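## Task

Close the lid of tip box TB4 and push its front edge down fully so it latches, while the other two box lids stay completely open. The lid must stay shut on its own, not just because the robot holds it. Afterwards release it and move the grippers away.

## Robot and tools

Scene: three tip boxes sit loose on a base plate on the table, each with a hinged lid that starts open. Identify the target box by the ID printed on the box itself; tape marks on the bench are not reliable. All boxes must finish standing flat on the plate. Occasionally something may briefly pull on a held part or shove a loose object. Knocking anything off the table ends the scene.

Robot: two arms, left_arm and right_arm, mounted on one upright column behind the near table edge. The robot faces roughly +x, possibly rotated slightly about the column. Each arm has seven joints (shoulder pitch, shoulder roll, upper arm roll, elbow, forearm roll, wrist pitch, wrist yaw); the elbow never fully straightens. Equal joint values on both arms give mirrored postures. Keep the arms from colliding or pushing on each other.

Frame: one shared scene frame, in metres. z = 0 is the table top, +z up, +x out over the table, +y toward left_arm's side. The origin is 0.07 m behind the centre of the table's near edge. Image left/right has nothing to do with arm names. Reported hand positions can be off a little, more so at long reach.

Gripper: fingers point along the gripper's own +z axis and open/close along its y axis. end_effector_position is the spot between the pads when closed, under 1 cm behind the fingertips; closing pushes the tips about 17 mm further along +z. A fully shut hand presents a flat face, handy for pressing a lid edge. Opening runs from -1 (closed) to +1 (fully open, 0.145 m). Going from open to closed takes at least about 0.5 s. grip_measured in results is the actual opening on that same scale; to hold something keep commanding an opening well below it (the lower, the tighter, up to roughly 10 N per pad).

Row format (used by every moving call): one flat list of 16 numbers covering both arms, always all 16 even if one arm is idle: left_arm x, y, z, qw, qx, qy, qz, opening, then right_arm x, y, z, qw, qx, qy, qz, opening. x, y, z is an absolute target for end_effector_position in metres in the scene frame; qw..qz is an absolute target orientation quaternion (w first) in the scene frame; opening is the absolute gripper command in [-1, 1]. These are destinations, not offsets. To keep an arm still, resend the exact pose and opening from the last result before it stopped; to hold an orientation, repeat the same quaternion every row rather than copying a drifted reading. A target more than 0.6 m from the arm's last reported position along any gripper axis is refused and nothing is sent. Each control step the command is also clipped to within 70 mm and 16 degrees of the measured pose; position is favoured over orientation if both cannot be met.

Tools:
execute_actions: actions is a list holding at most one item, or empty. Empty list: just returns current state (a look). {"rows": [...], "steps": n}: up to 15 rows, n from 1 to 15 control steps of 1/30 s (default 15); row i applies on step i, the last row repeats to fill. {"steps": n} without rows: a wait of up to 300 steps counted from the previous result, so composing time is included. Optional pictures (boolean) toggles camera images, on by default. After an action each arm only continues to its last clipped pose, so check the result and send the remainder next.
move: target is one 16-number row as above; speed in m/s, 0.002 to 0.5 (default 0.25), turning capped at twice that in rad/s. Both grippers travel straight lines that finish together, lasting 0.5 to 10 s (cut off at 10 s). Openings are applied at the start. Paths ignore obstacles and the other arm; grippers lag, wander and can spike well above the speed, especially near full reach. Faster contact hits harder, and aiming farther past a surface presses harder. Result adds a move: line with the ending (done, off_target, moving, held, fault) and active limits, plus each gripper's distance to its target. held = a safety check blocked the last step; limits=paced = the target was clipped; limits=held = some steps were blocked and the arm may then lurch fast.
wait: seconds 0 to 10; sends nothing new.
zoom_image: camera (cam_high, cam_low, cam_left_wrist, cam_right_wrist) and region [x0, y0, x1, y1] in pixels, top-left origin, at most 504 by 504; all images are 672x504.
finished_scene: scene = the current scene number; ends it irreversibly and reports success.

Result lines: a state line per arm with pose; HELD marks steps where part of a command was not sent; pose unreachable means a clearance check altered or blocked that arm's command; Hand target shows where the controller is driving each gripper; FAULT means an arm stopped; MOTOR HOT appears from 85 °C, and at 100 °C an OVER-TEMPERATURE FAULT halts the arm until it cools. Holding loads heats motors, even while idle.

The simulation keeps running while the operator composes a reply. Avoid drops, slams, hard impacts and very hard pushes; press lids with slow, modest moves, then open and lift clear before ending the scene.

Each tool is called after "Request:" as a command line: name --argument value for each argument, lists and objects as JSON in quotes; but a table of rows of numbers goes row by row, as --pt "numbers of a row", without its own name.

## Session

Request:
execute_actions --actions '[]'

Scene clock: 0.00 s of 8400.00 s.
left_arm: end_effector_position=(+0.1943, +0.0590, +0.1026) grip_measured=+1.00 end_effector_quat_wxyz=(-0.062, -0.312, +0.948, -0.021) | right_arm: end_effector_position=(+0.3215, -0.3944, +0.1402) grip_measured=+1.00 end_effector_quat_wxyz=(+0.123, +0.575, +0.792, +0.165)
Joint positions: left_arm=[ 0.616  0.433 -1.199  1.577 -0.706  0.036  1.459  0.145] | right_arm=[ 0.815  1.077 -1.151  0.751 -0.36  -0.598  0.63   0.145]
Joint velocities: left_arm=[ 0.011 -0.055 -0.007  0.002 -0.037  0.022  0.022  0.   ] | right_arm=[-0.077 -0.055 -0.022 -0.012  0.007 -0.037  0.037 -0.   ]
Hand target (left_arm): +0.194, +0.059, +0.103; -0.062, -0.312, +0.948, -0.021
Hand target (right_arm): +0.321, -0.394, +0.140; +0.123, +0.575, +0.792, +0.165

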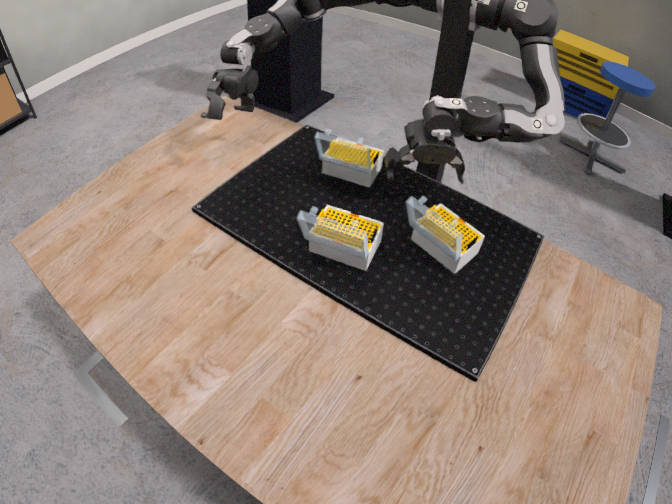

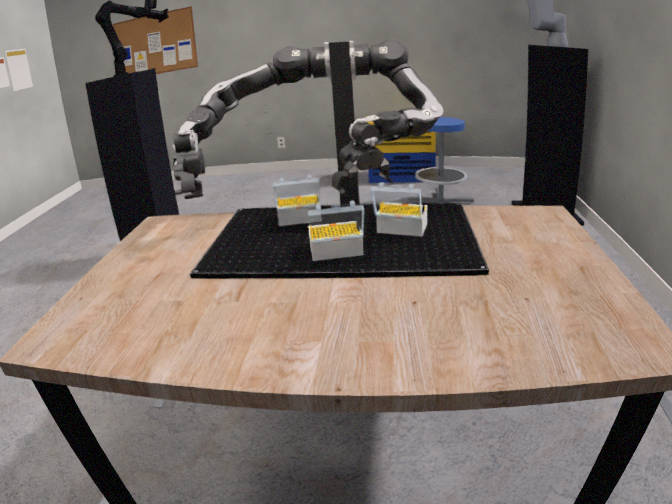

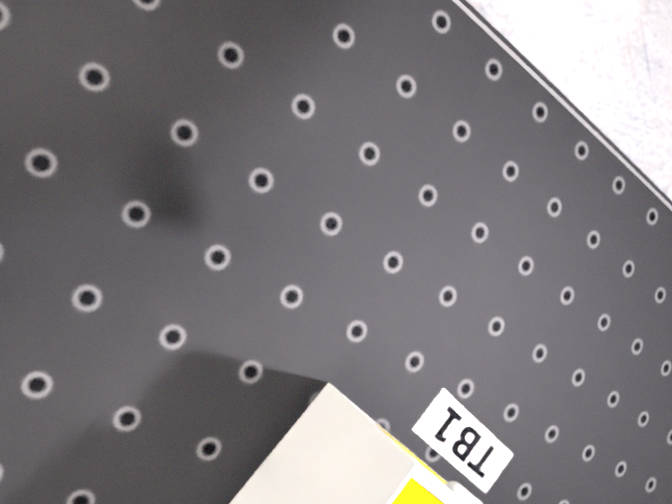

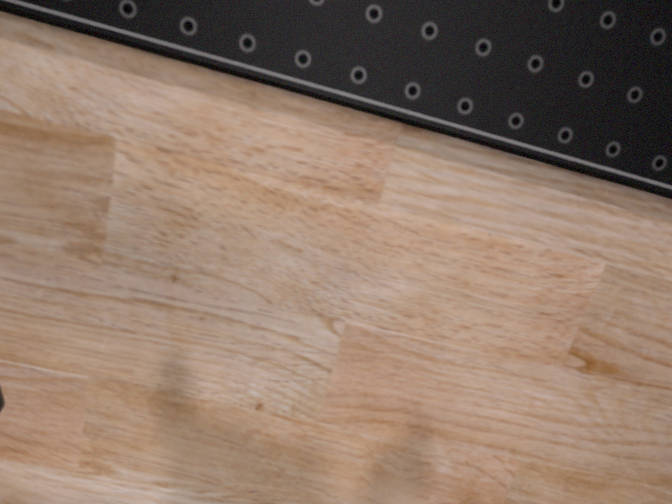

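Request:
move --target '[0.19,0.12,0.22,-0.062,-0.312,0.948,-0.021,1, 0.28,-0.33,0.25,0,0.9,0.2,0.4,1]'

Request:
move --target '[0.22,0.25,0.25,0,0.866,0,0.5,1, 0.22,-0.2,0.25,0,0.9,0,0.43,1]'

Scene clock: 4.10 s of 8400.00 s.
left_arm: end_effector_position=(+0.1920, +0.1182, +0.2216) grip_measured=+1.00 end_effector_quat_wxyz=(-0.057, -0.310, +0.949, -0.027) | right_arm: end_effector_position=(+0.2801, -0.3297, +0.2507) grip_measured=+1.00 end_effector_quat_wxyz=(+0.001, +0.894, +0.198, +0.402)
Joint positions: left_arm=[ 1.049  0.832 -1.289  1.992 -0.239  0.132  1.574  0.145] | right_arm=[ 0.49   1.724 -1.059  1.749  1.309  0.134  0.139  0.145]
Joint velocities: left_arm=[-0.055 -0.011 -0.017 -0.007 -0.051  0.007  0.022  0.   ] | right_arm=[ 0.033 -0.011 -0.012 -0.017 -0.007 -0.095  0.007  0.   ]
Hand target (left_arm): +0.190, +0.119, +0.221; -0.060, -0.310, +0.948, -0.023
Hand target (right_arm): +0.279, -0.331, +0.250; +0.004, +0.895, +0.196, +0.401
Off the commanded pose (left_arm): 0.003 m, 1 deg.
Off the commanded pose (right_arm): 0.001 m, 1 deg.
joint sent to its limit (left arm) — the command would take joint 7 (wrist yaw) past its upper limit, so that joint was sent only as far as its limit.
move: done

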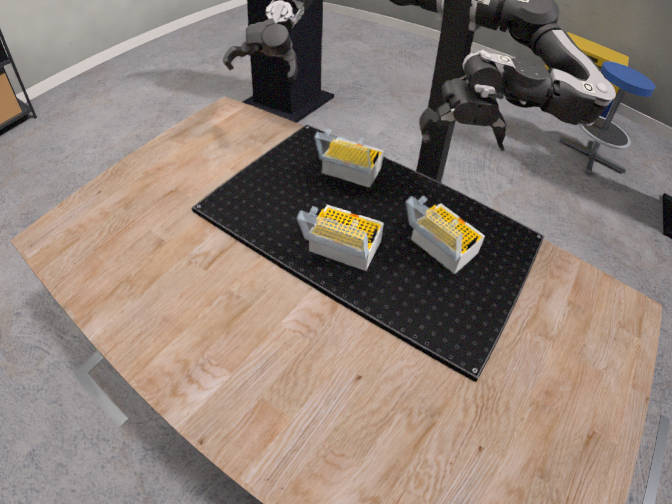

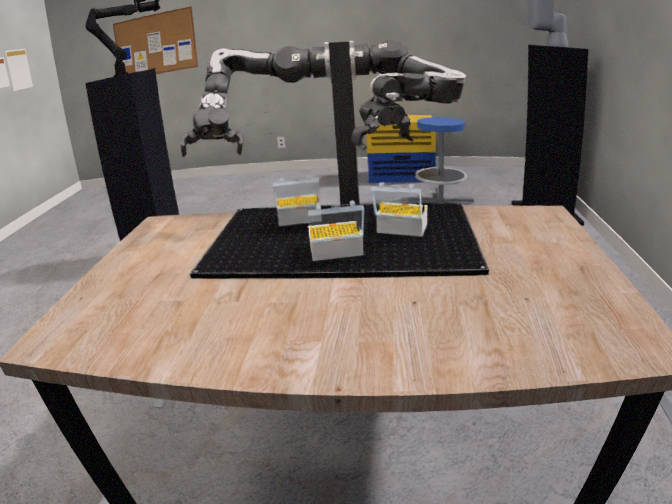

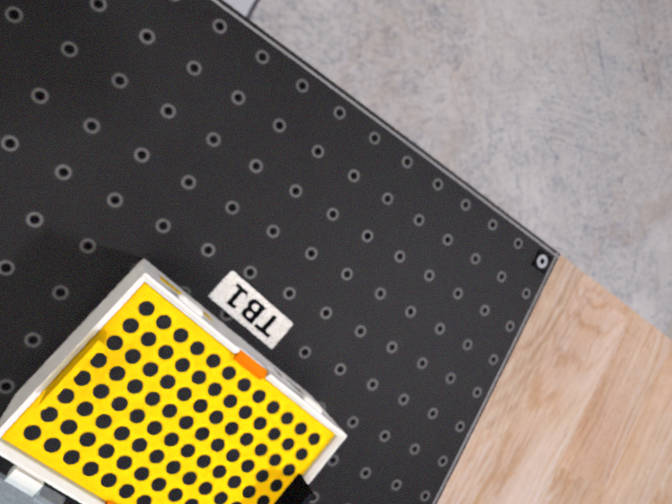

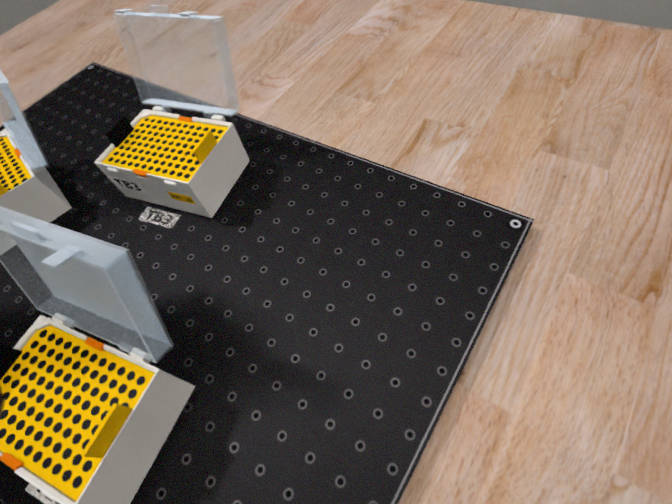

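Scene clock: 9.60 s of 8400.00 s.
left_arm: end_effector_position=(+0.2211, +0.2483, +0.2537) grip_measured=+1.00 end_effector_quat_wxyz=(+0.002, +0.863, -0.011, +0.505) | right_arm: end_effector_position=(+0.2211, -0.2004, +0.2511) grip_measured=+1.00 end_effector_quat_wxyz=(-0.005, +0.901, -0.002, +0.433)
Joint positions: left_arm=[ 0.291  1.675 -1.154  2.285  1.364 -0.289 -0.615  0.145] | right_arm=[ 0.417  1.549 -1.171  2.443  1.522 -0.067 -0.913  0.145]
Joint velocities: left_arm=[-0.077 -0.033 -0.007 -0.007 -0.037 -0.051 -0.037 -0.   ] | right_arm=[-0.011  0.055 -0.027  0.002 -0.007 -0.022  0.051  0.   ]
Hand target (left_arm): +0.220, +0.248, +0.252; +0.003, +0.864, -0.008, +0.503
Hand target (right_arm): +0.221, -0.200, +0.251; -0.004, +0.901, -0.003, +0.434
Off the commanded pose (left_arm): 0.004 m, 1 deg.
Off the commanded pose (right_arm): 0.002 m, 1 deg.
joint sent to its limit (right arm) — the command would take joint 4 (elbow) past its upper limit, so that joint was sent only as far as its limit.
move: off_target (left_arm)

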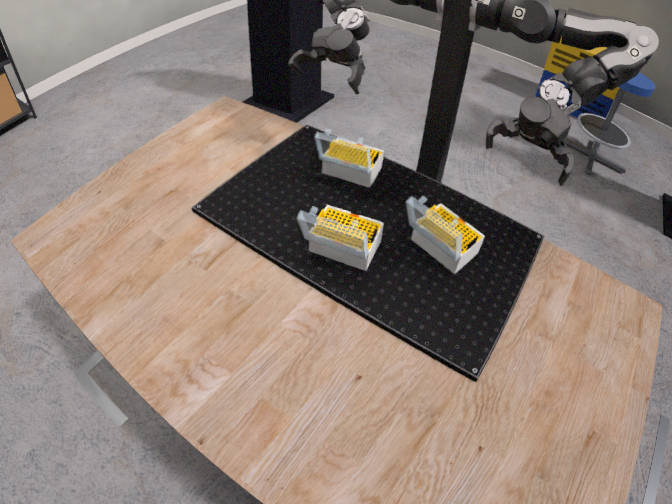

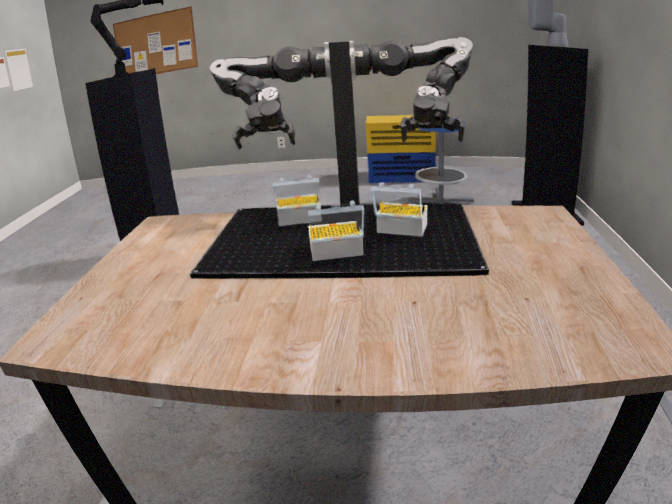

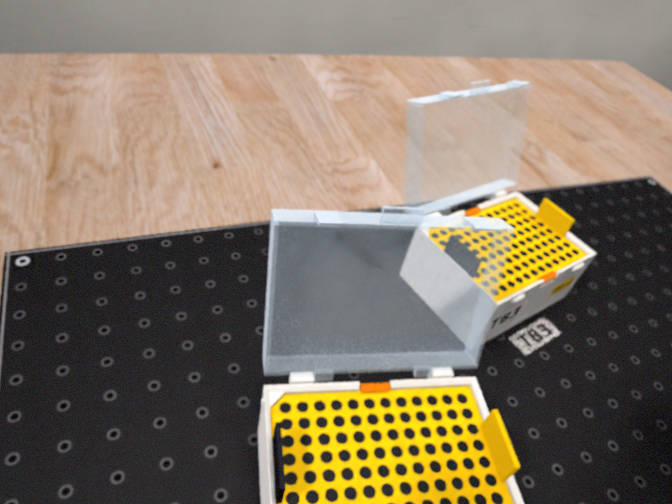

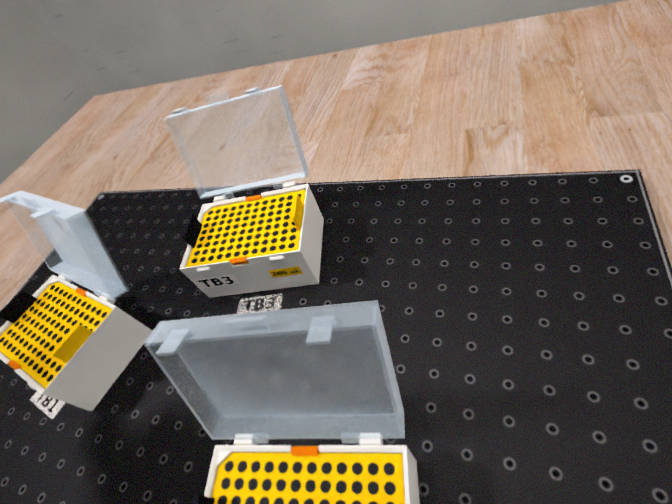

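Request:
move --target '[0.16,0.29,0.15,0,0.89,0,0.45,1, 0.2211,-0.2004,0.2511,-0.005,0.901,-0.002,0.433,1]'

Scene clock: 11.07 s of 8400.00 s.
left_arm: end_effector_position=(+0.1601, +0.2922, +0.1492) grip_measured=+1.00 end_effector_quat_wxyz=(-0.003, +0.893, +0.001, +0.449) | right_arm: end_effector_position=(+0.2211, -0.2004, +0.2510) grip_measured=+1.00 end_effector_quat_wxyz=(-0.005, +0.901, -0.002, +0.433)
Joint positions: left_arm=[ 0.07   1.52  -1.366  1.92   1.246 -0.583 -0.477  0.145] | right_arm=[ 0.417  1.549 -1.171  2.443  1.523 -0.067 -0.913  0.145]
Joint velocities: left_arm=[ 0.011 -0.077 -0.012 -0.017 -0.007  0.007  0.022  0.   ] | right_arm=[-0.011 -0.011  0.002 -0.002 -0.037 -0.037 -0.007  0.   ]
Hand target (left_arm): +0.161, +0.290, +0.149; +0.001, +0.893, +0.000, +0.451
Hand target (right_arm): +0.221, -0.200, +0.251; -0.005, +0.901, -0.002, +0.433
Off the commanded pose (left_arm): 0.002 m, 0 deg.
Off the commanded pose (right_arm): 0.000 m, 0 deg.
move: done

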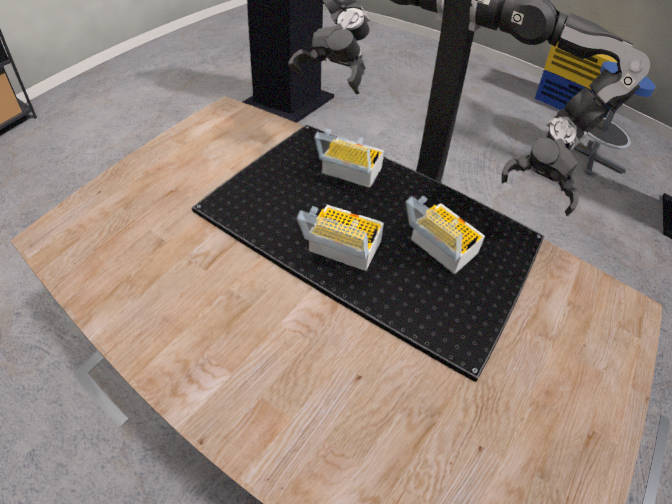

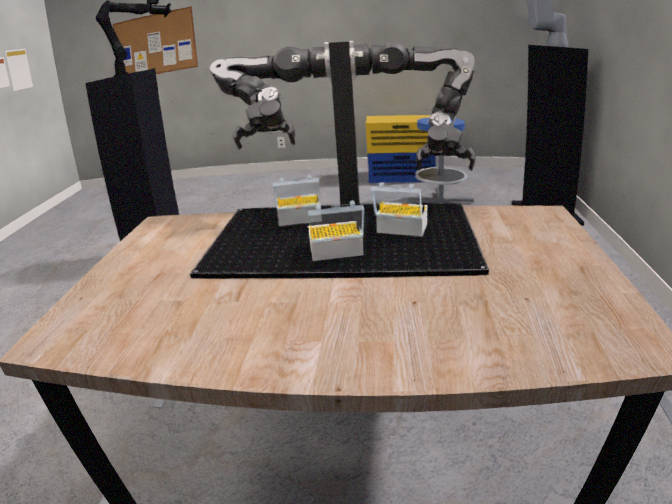

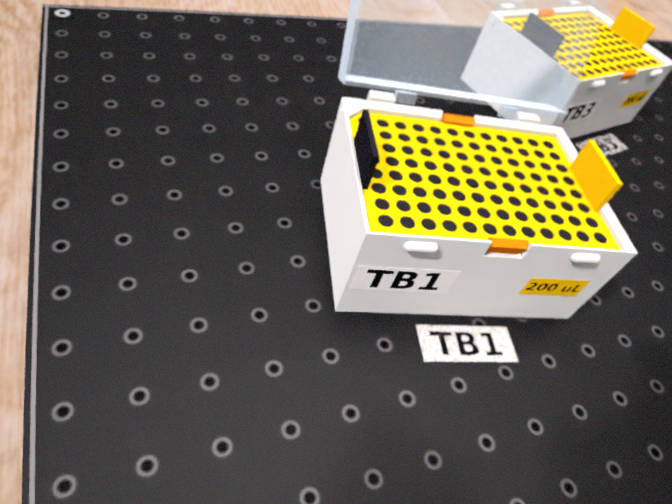

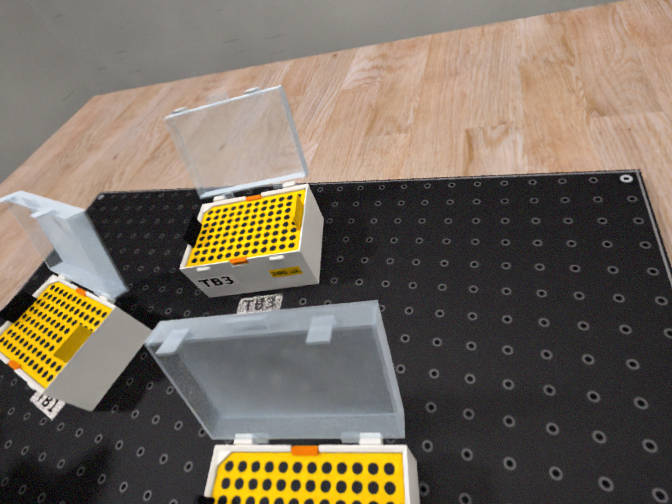

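Request:
move --target '[0.2828,0.3221,0.2958,0.278,0.666,-0.382,0.577,1, 0.31,-0.14,0.19,0,0.966,0,0.259,-1]'

Scene clock: 14.57 s of 8400.00 s.
left_arm: end_effector_position=(+0.2795, +0.3249, +0.2966) grip_measured=+1.00 end_effector_quat_wxyz=(+0.271, +0.670, -0.379, +0.578) | right_arm: end_effector_position=(+0.3104, -0.1404, +0.1907) grip_measured=-1.00 end_effector_quat_wxyz=(+0.001, +0.949, -0.006, +0.314)
Joint positions: left_arm=[ 0.67   1.317 -1.005  0.966  1.371 -0.411  1.331  0.145] | right_arm=[ 0.336  0.62  -0.607  1.877  1.559  0.776 -1.162  0.   ]
Joint velocities: left_arm=[ 0.011 -0.033  0.012  0.002 -0.007 -0.022  0.037 -0.   ] | right_arm=[-0.011 -0.033 -0.012  0.012 -0.022 -0.066  0.066  0.   ]
Hand target (left_arm): +0.278, +0.323, +0.295; +0.276, +0.671, -0.380, +0.574
Hand target (right_arm): +0.310, -0.141, +0.190; +0.004, +0.950, -0.005, +0.313
Off the commanded pose (left_arm): 0.004 m, 1 deg.
Off the commanded pose (right_arm): 0.001 m, 7 deg.
joint sent to its limit (right arm) — the command would take joint 5 (forearm roll) past its upper limit and joint 6 (wrist pitch) past its upper limit, so those joints were sent only as far as their limits.
move: off_target (left_arm, right_arm)

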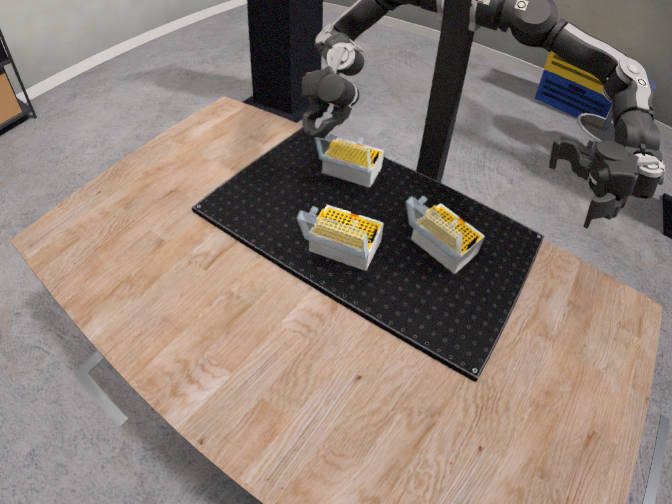

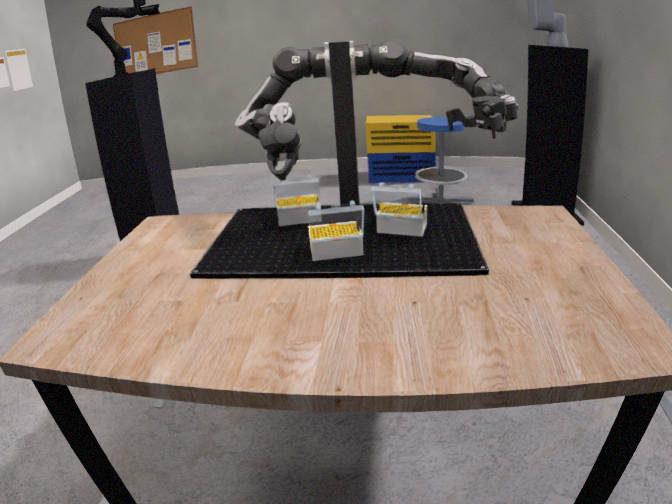

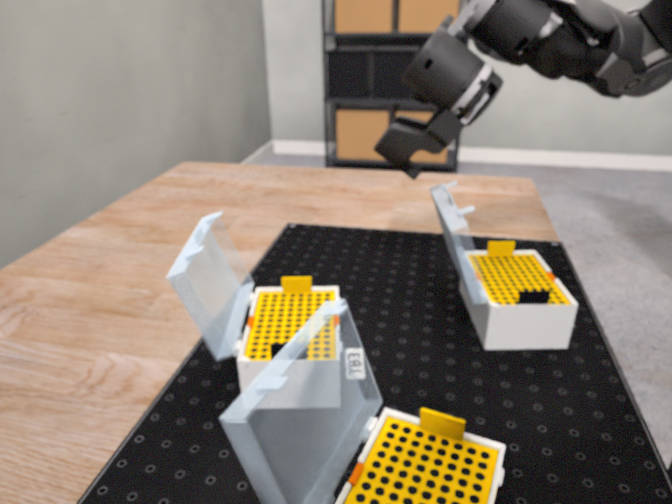

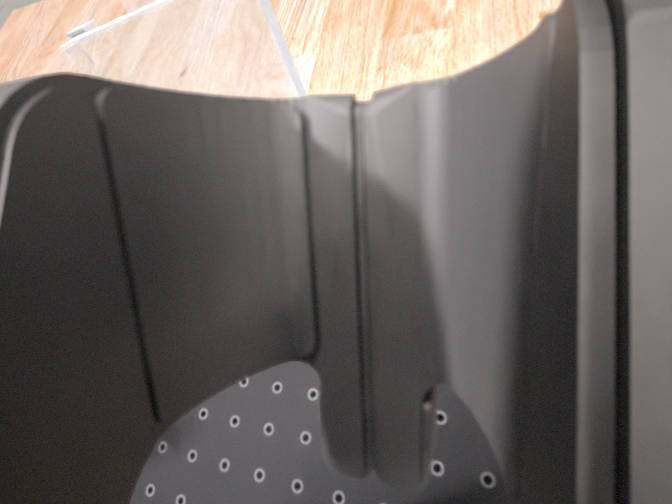

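Request:
move --target '[0.2795,0.3249,0.2966,0.271,0.67,-0.379,0.578,1, 0.305,-0.12,0.142,0,0.96,0,0.28,-1]' --speed 0.07

Scene clock: 16.30 s of 8400.00 s.
left_arm: end_effector_position=(+0.2795, +0.3249, +0.2966) grip_measured=+1.00 end_effector_quat_wxyz=(+0.271, +0.670, -0.379, +0.578) | right_arm: end_effector_position=(+0.3055, -0.1203, +0.1425) grip_measured=-1.00 end_effector_quat_wxyz=(+0.002, +0.960, +0.001, +0.280)
Joint positions: left_arm=[ 0.67   1.317 -1.005  0.966  1.371 -0.411  1.331  0.145] | right_arm=[ 0.327  0.524 -0.707  1.71   1.435  0.729 -1.067  0.   ]
Joint velocities: left_arm=[-0.011 -0.011 -0.002 -0.002 -0.037 -0.022 -0.051  0.   ] | right_arm=[ 0.055 -0.099  0.007  0.012  0.007 -0.095 -0.007 -0.   ]
Hand target (left_arm): +0.280, +0.325, +0.297; +0.271, +0.670, -0.379, +0.578
Hand target (right_arm): +0.306, -0.120, +0.142; +0.000, +0.960, +0.001, +0.280
Off the commanded pose (left_arm): 0.000 m, 0 deg.
Off the commanded pose (right_arm): 0.001 m, 0 deg.
move: done

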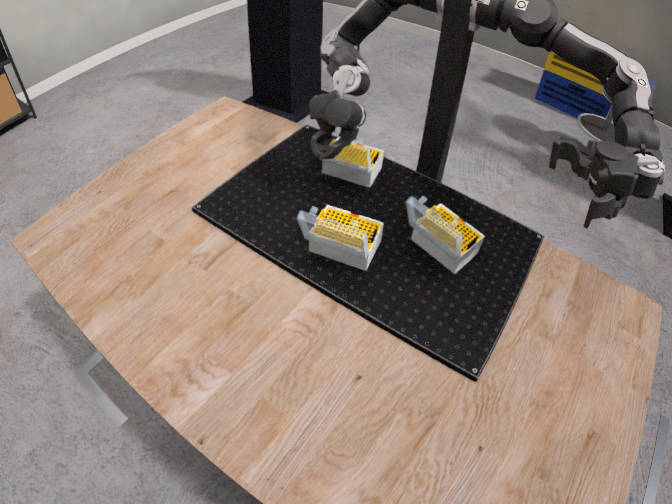

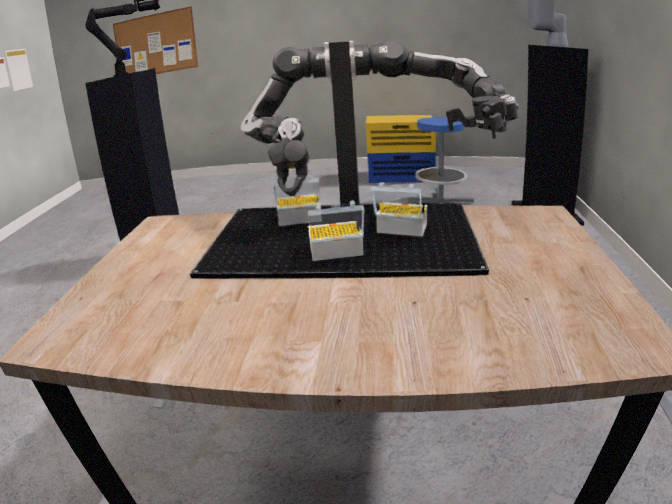

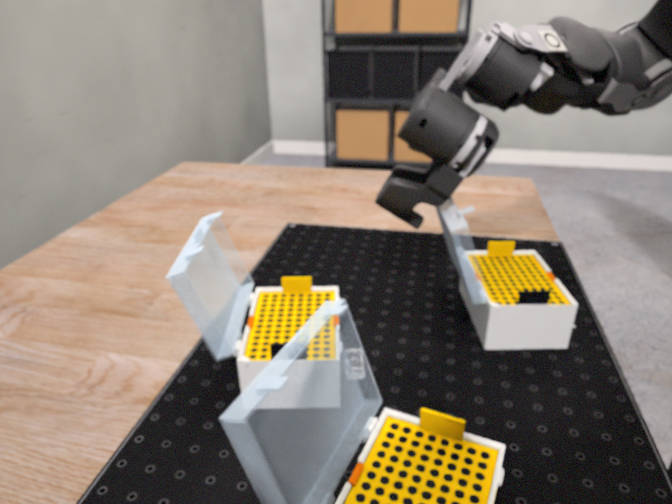

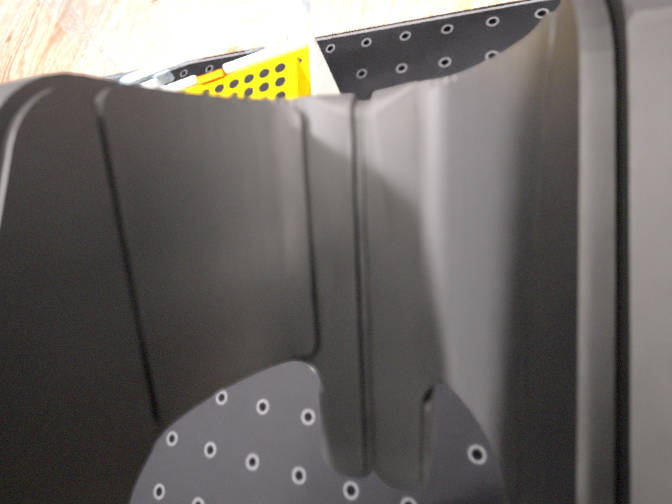

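Request:
move --target '[0.2795,0.3249,0.2966,0.271,0.67,-0.379,0.578,1, 0.24,-0.115,0.158,0,0.96,0,0.28,-1]' --speed 0.04

Scene clock: 18.90 s of 8400.00 s.
left_arm: end_effector_position=(+0.2795, +0.3249, +0.2966) grip_measured=+1.00 end_effector_quat_wxyz=(+0.271, +0.670, -0.379, +0.578) | right_arm: end_effector_position=(+0.2391, -0.1138, +0.1563) grip_measured=-1.00 end_effector_quat_wxyz=(-0.003, +0.961, +0.001, +0.277)
Joint positions: left_arm=[ 0.67   1.317 -1.005  0.966  1.371 -0.411  1.331  0.145] | right_arm=[ 0.078  0.581 -0.666  2.042  1.447  0.687 -1.243  0.   ]
Joint velocities: left_arm=[ 0.011  0.033  0.002 -0.012 -0.037 -0.037  0.007 -0.   ] | right_arm=[ 0.011 -0.055  0.007  0.002  0.037  0.022  0.037 -0.   ]
Hand target (left_arm): +0.279, +0.325, +0.297; +0.271, +0.670, -0.379, +0.578
Hand target (right_arm): +0.240, -0.115, +0.157; -0.001, +0.960, -0.002, +0.280
Off the commanded pose (left_arm): 0.000 m, 0 deg.
Off the commanded pose (right_arm): 0.002 m, 1 deg.
move: done

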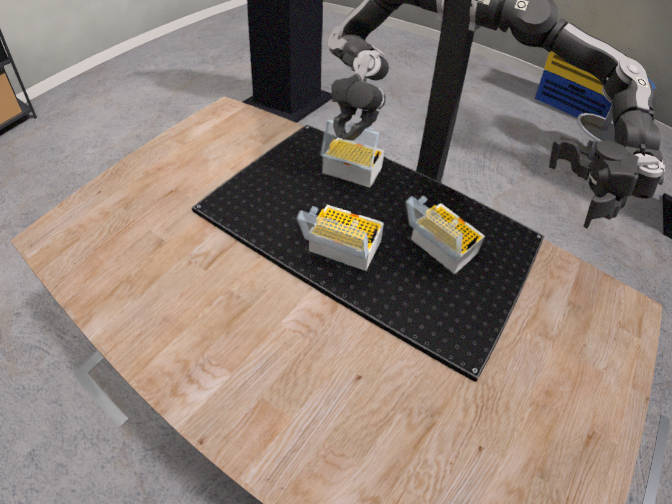

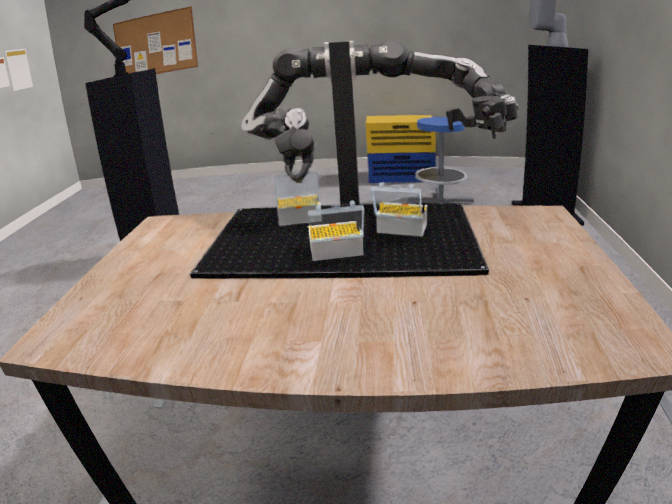

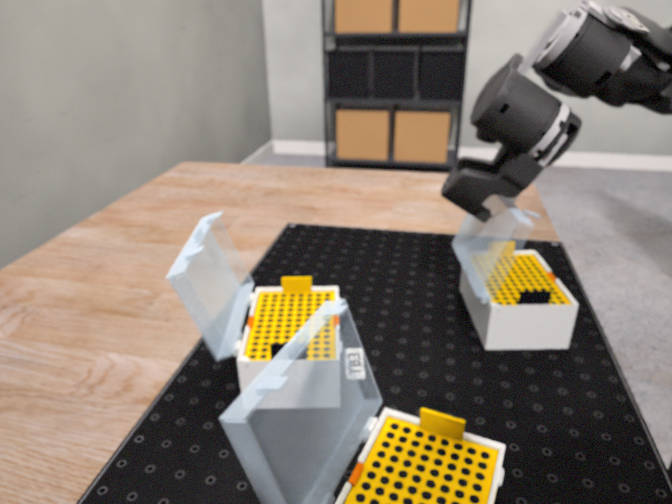

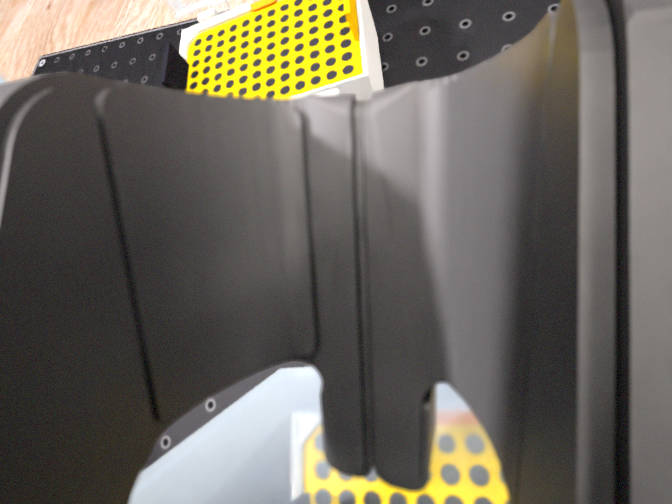

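Request:
move --target '[0.2795,0.3249,0.2966,0.271,0.67,-0.379,0.578,1, 0.18,-0.11,0.122,0,0.97,0,0.245,-1]' --speed 0.04

Scene clock: 21.40 s of 8400.00 s.
left_arm: end_effector_position=(+0.2795, +0.3249, +0.2966) grip_measured=+1.00 end_effector_quat_wxyz=(+0.271, +0.670, -0.379, +0.578) | right_arm: end_effector_position=(+0.1803, -0.1113, +0.1205) grip_measured=-1.00 end_effector_quat_wxyz=(+0.004, +0.970, +0.000, +0.243)
Joint positions: left_arm=[ 0.67   1.317 -1.005  0.966  1.371 -0.411  1.331  0.145] | right_arm=[-0.153  0.592 -0.72   2.076  1.272  0.584 -1.187  0.   ]
Joint velocities: left_arm=[-0.099  0.099 -0.002  0.007 -0.022  0.051 -0.007  0.   ] | right_arm=[-0.099  0.011  0.012 -0.002  0.051 -0.037  0.081  0.   ]
Hand target (left_arm): +0.279, +0.325, +0.297; +0.271, +0.670, -0.379, +0.578
Hand target (right_arm): +0.181, -0.110, +0.122; -0.000, +0.969, +0.001, +0.245
Off the commanded pose (left_arm): 0.000 m, 0 deg.
Off the commanded pose (right_arm): 0.002 m, 0 deg.
move: done

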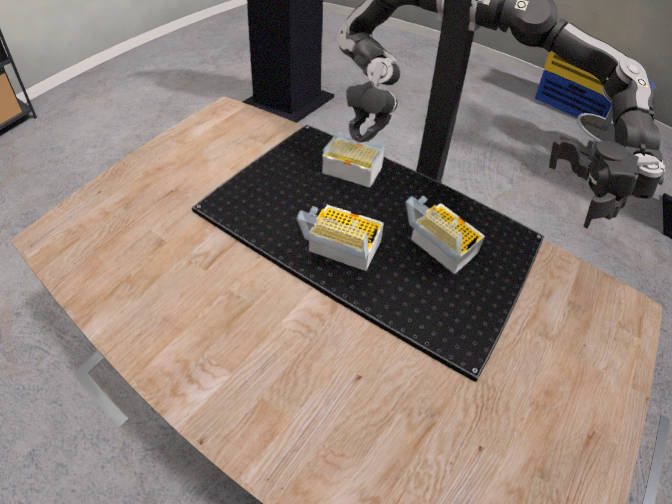

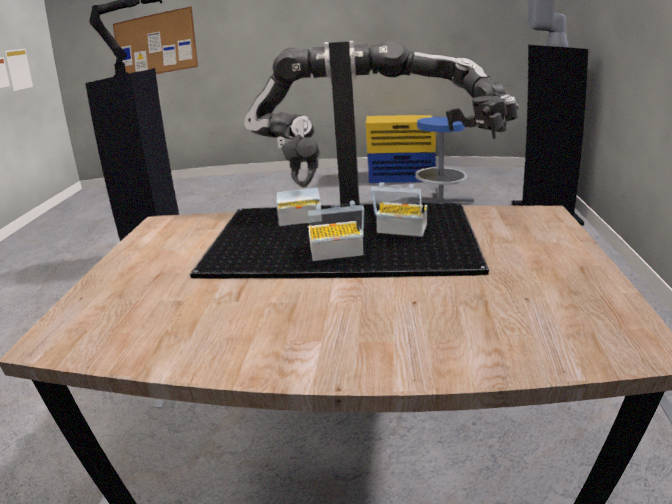

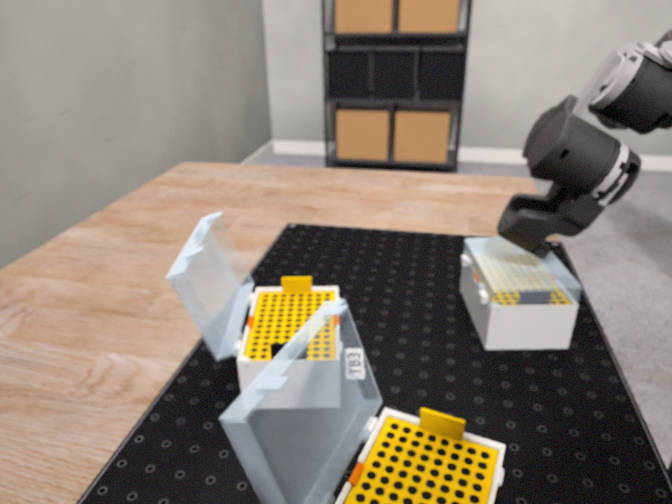

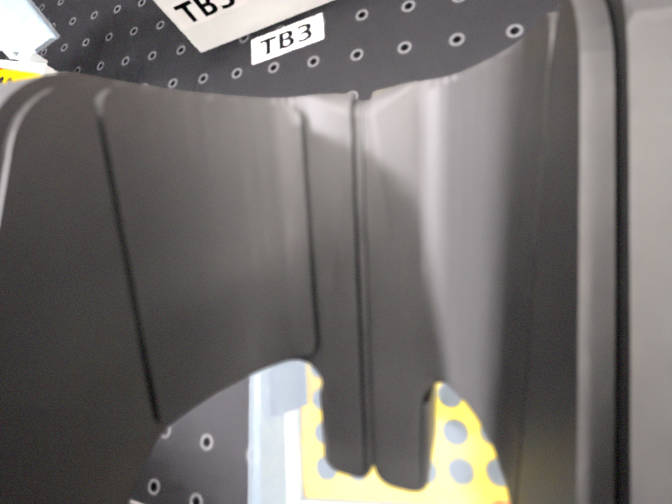

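Request:
move --target '[0.2795,0.3249,0.2966,0.271,0.67,-0.379,0.578,1, 0.176,-0.128,0.09,0,0.97,0,0.245,-1]' --speed 0.02

Request:
zoom_image --camera "cam_left_wrist" --region '[440, 190, 640, 360]'

Scene clock: 24.93 s of 8400.00 s.
left_arm: end_effector_position=(+0.2795, +0.3249, +0.2966) grip_measured=+1.00 end_effector_quat_wxyz=(+0.271, +0.670, -0.379, +0.578) | right_arm: end_effector_position=(+0.1833, -0.1220, +0.1016) grip_measured=-1.00 end_effector_quat_wxyz=(-0.010, +0.964, -0.001, +0.265)
Joint positions: left_arm=[ 0.67   1.317 -1.005  0.966  1.371 -0.411  1.331  0.145] | right_arm=[-0.187  0.649 -0.72   1.993  1.171  0.479 -0.996  0.   ]
Joint velocities: left_arm=[-0.077 -0.033  0.002  0.002  0.007  0.066  0.022  0.   ] | right_arm=[ 0.033  0.011  0.012 -0.002 -0.007  0.007 -0.022  0.   ]
Hand target (left_arm): +0.279, +0.325, +0.297; +0.271, +0.670, -0.379, +0.578
Hand target (right_arm): +0.176, -0.128, +0.090; -0.000, +0.970, +0.001, +0.245
Off the commanded pose (left_arm): 0.000 m, 0 deg.
Off the commanded pose (right_arm): 0.015 m, 3 deg.
move: off_target (right_arm)

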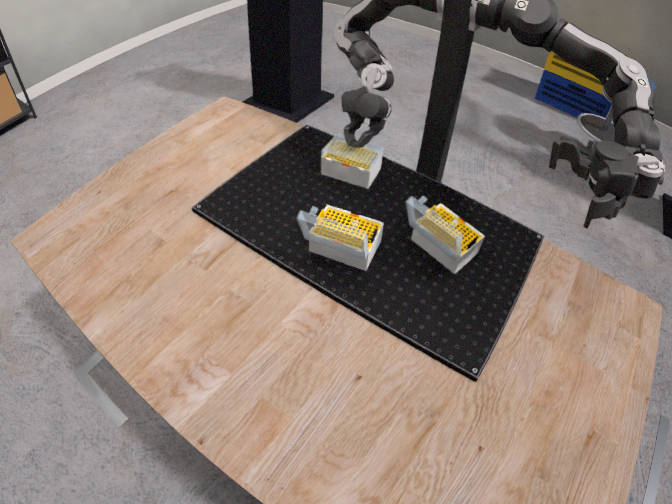

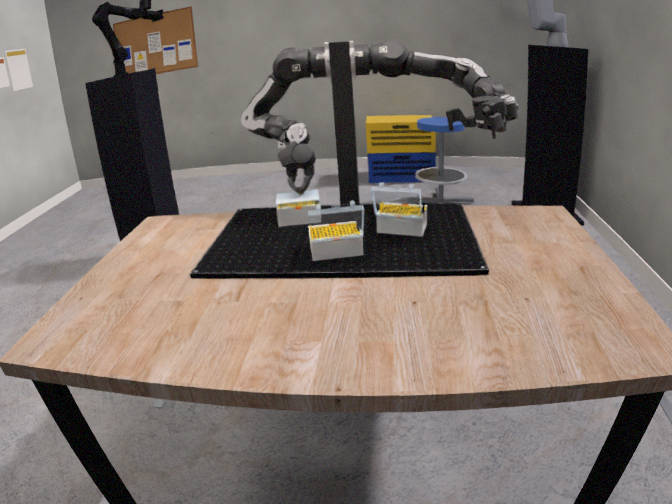

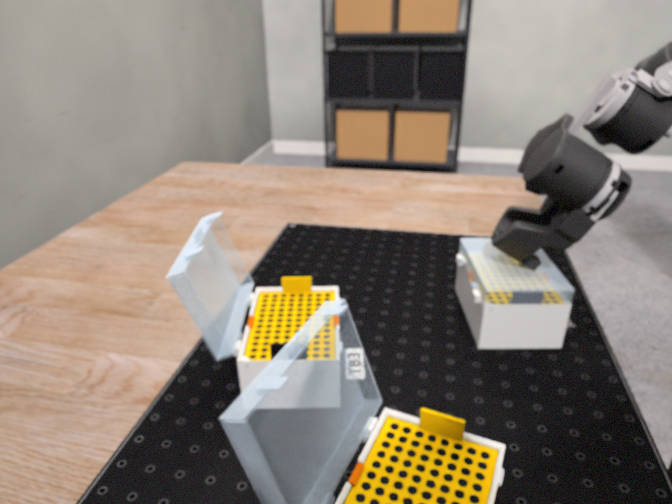

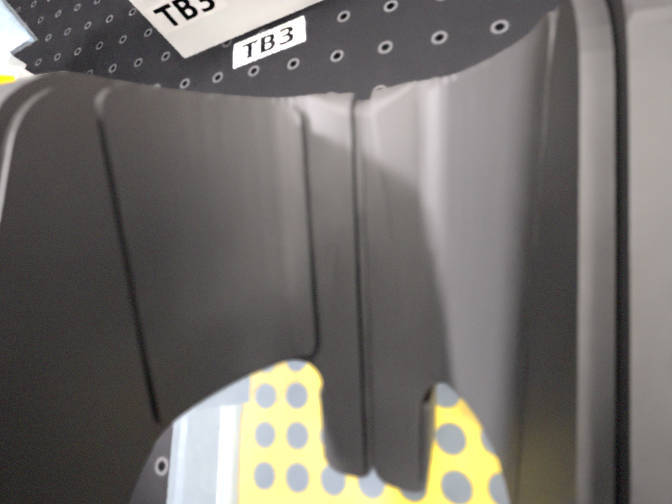

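Region (440, 190, 640, 360) of cam_left_wrist's 672x504 image, scaled by 2.520, with more detail than that image has; it fills the top 428 rows of this view, and the rest is white.

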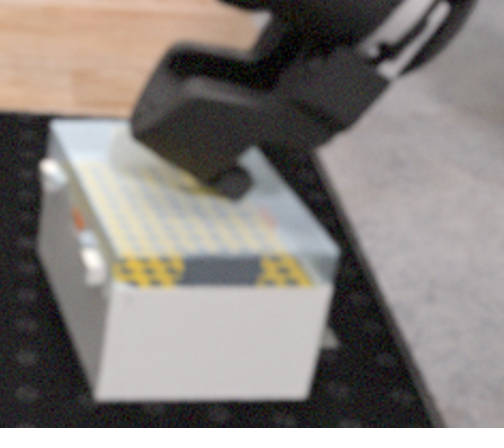

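Appears level. Lift and check.

Request:
move --target '[0.2795,0.3249,0.2966,0.271,0.67,-0.379,0.578,1, 0.17,-0.16,0.2,0,0.96,0,0.28,1]' --speed 0.12

Request:
zoom_image --camera "cam_left_wrist" --region '[440, 190, 640, 360]'

Scene clock: 27.33 s of 8400.00 s.
left_arm: end_effector_position=(+0.2795, +0.3249, +0.2966) grip_measured=+1.00 end_effector_quat_wxyz=(+0.271, +0.670, -0.379, +0.578) | right_arm: end_effector_position=(+0.1707, -0.1592, +0.1966) grip_measured=+1.00 end_effector_quat_wxyz=(-0.007, +0.961, -0.001, +0.275)
Joint positions: left_arm=[ 0.67   1.317 -1.005  0.966  1.371 -0.411  1.331  0.145] | right_arm=[-0.35   0.925 -0.391  2.445  1.524  0.578 -1.206  0.145]
Joint velocities: left_arm=[ 0.011 -0.055 -0.002  0.002  0.051  0.007 -0.022 -0.   ] | right_arm=[-0.033 -0.011  0.017 -0.007 -0.037  0.007  0.037  0.   ]
Hand target (left_arm): +0.279, +0.325, +0.297; +0.271, +0.670, -0.379, +0.578
Hand target (right_arm): +0.171, -0.161, +0.197; -0.004, +0.962, -0.001, +0.275
Off the commanded pose (left_arm): 0.000 m, 0 deg.
Off the commanded pose (right_arm): 0.004 m, 1 deg.
joint sent to its limit (right arm) — the command would take joint 4 (elbow) past its upper limit, so that joint was sent only as far as its limit.
move: off_target (right_arm)

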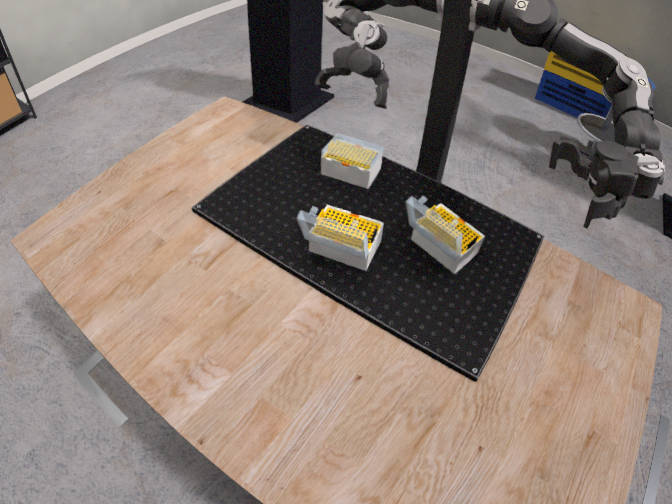

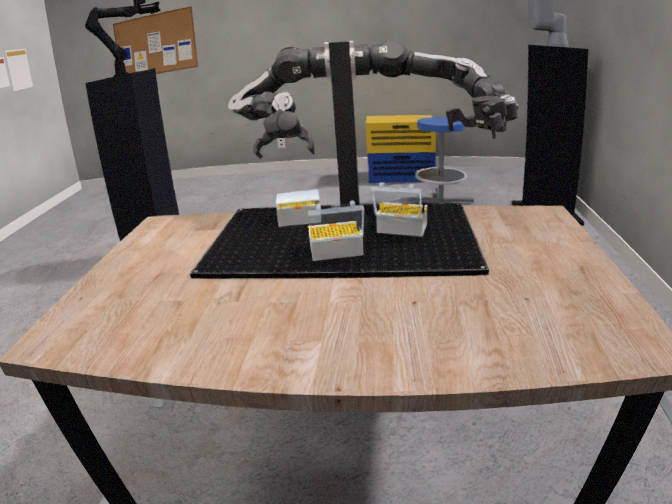

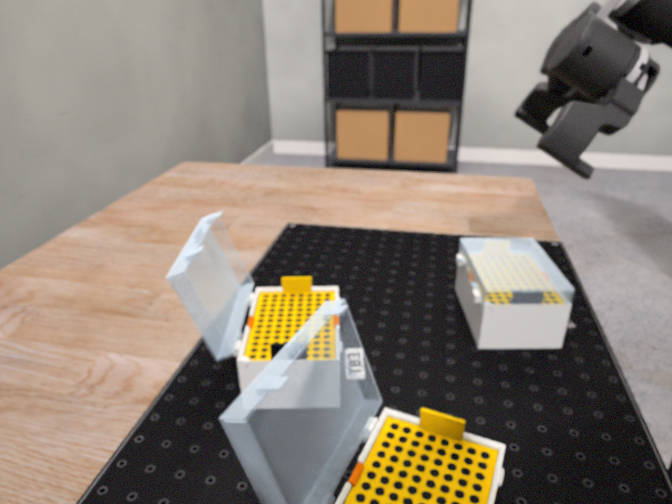

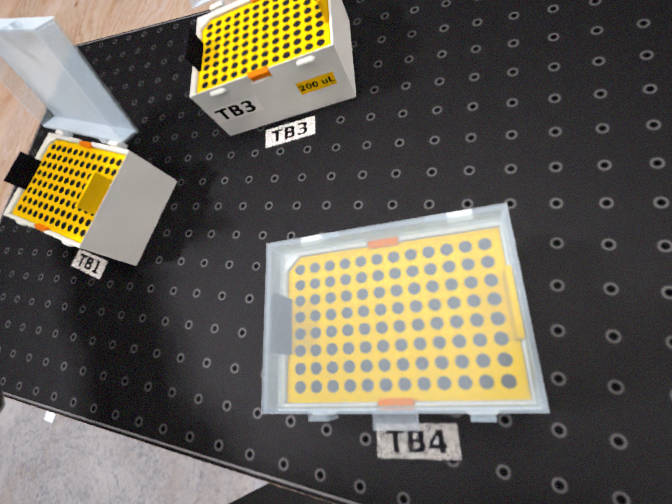

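Region (440, 190, 640, 360) of cam_left_wrist's 672x504 image, scaled by 2.520, with more detail than that image has; it fills the top 428 rows of this view, and the rest is white.

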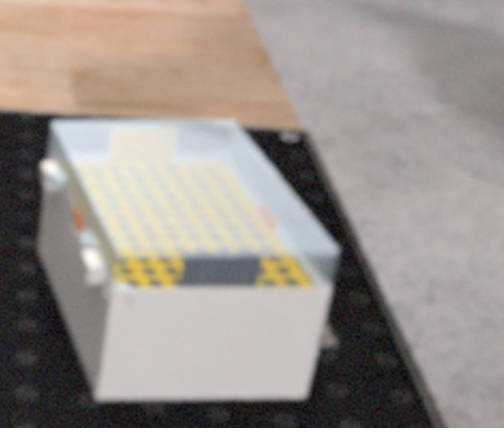

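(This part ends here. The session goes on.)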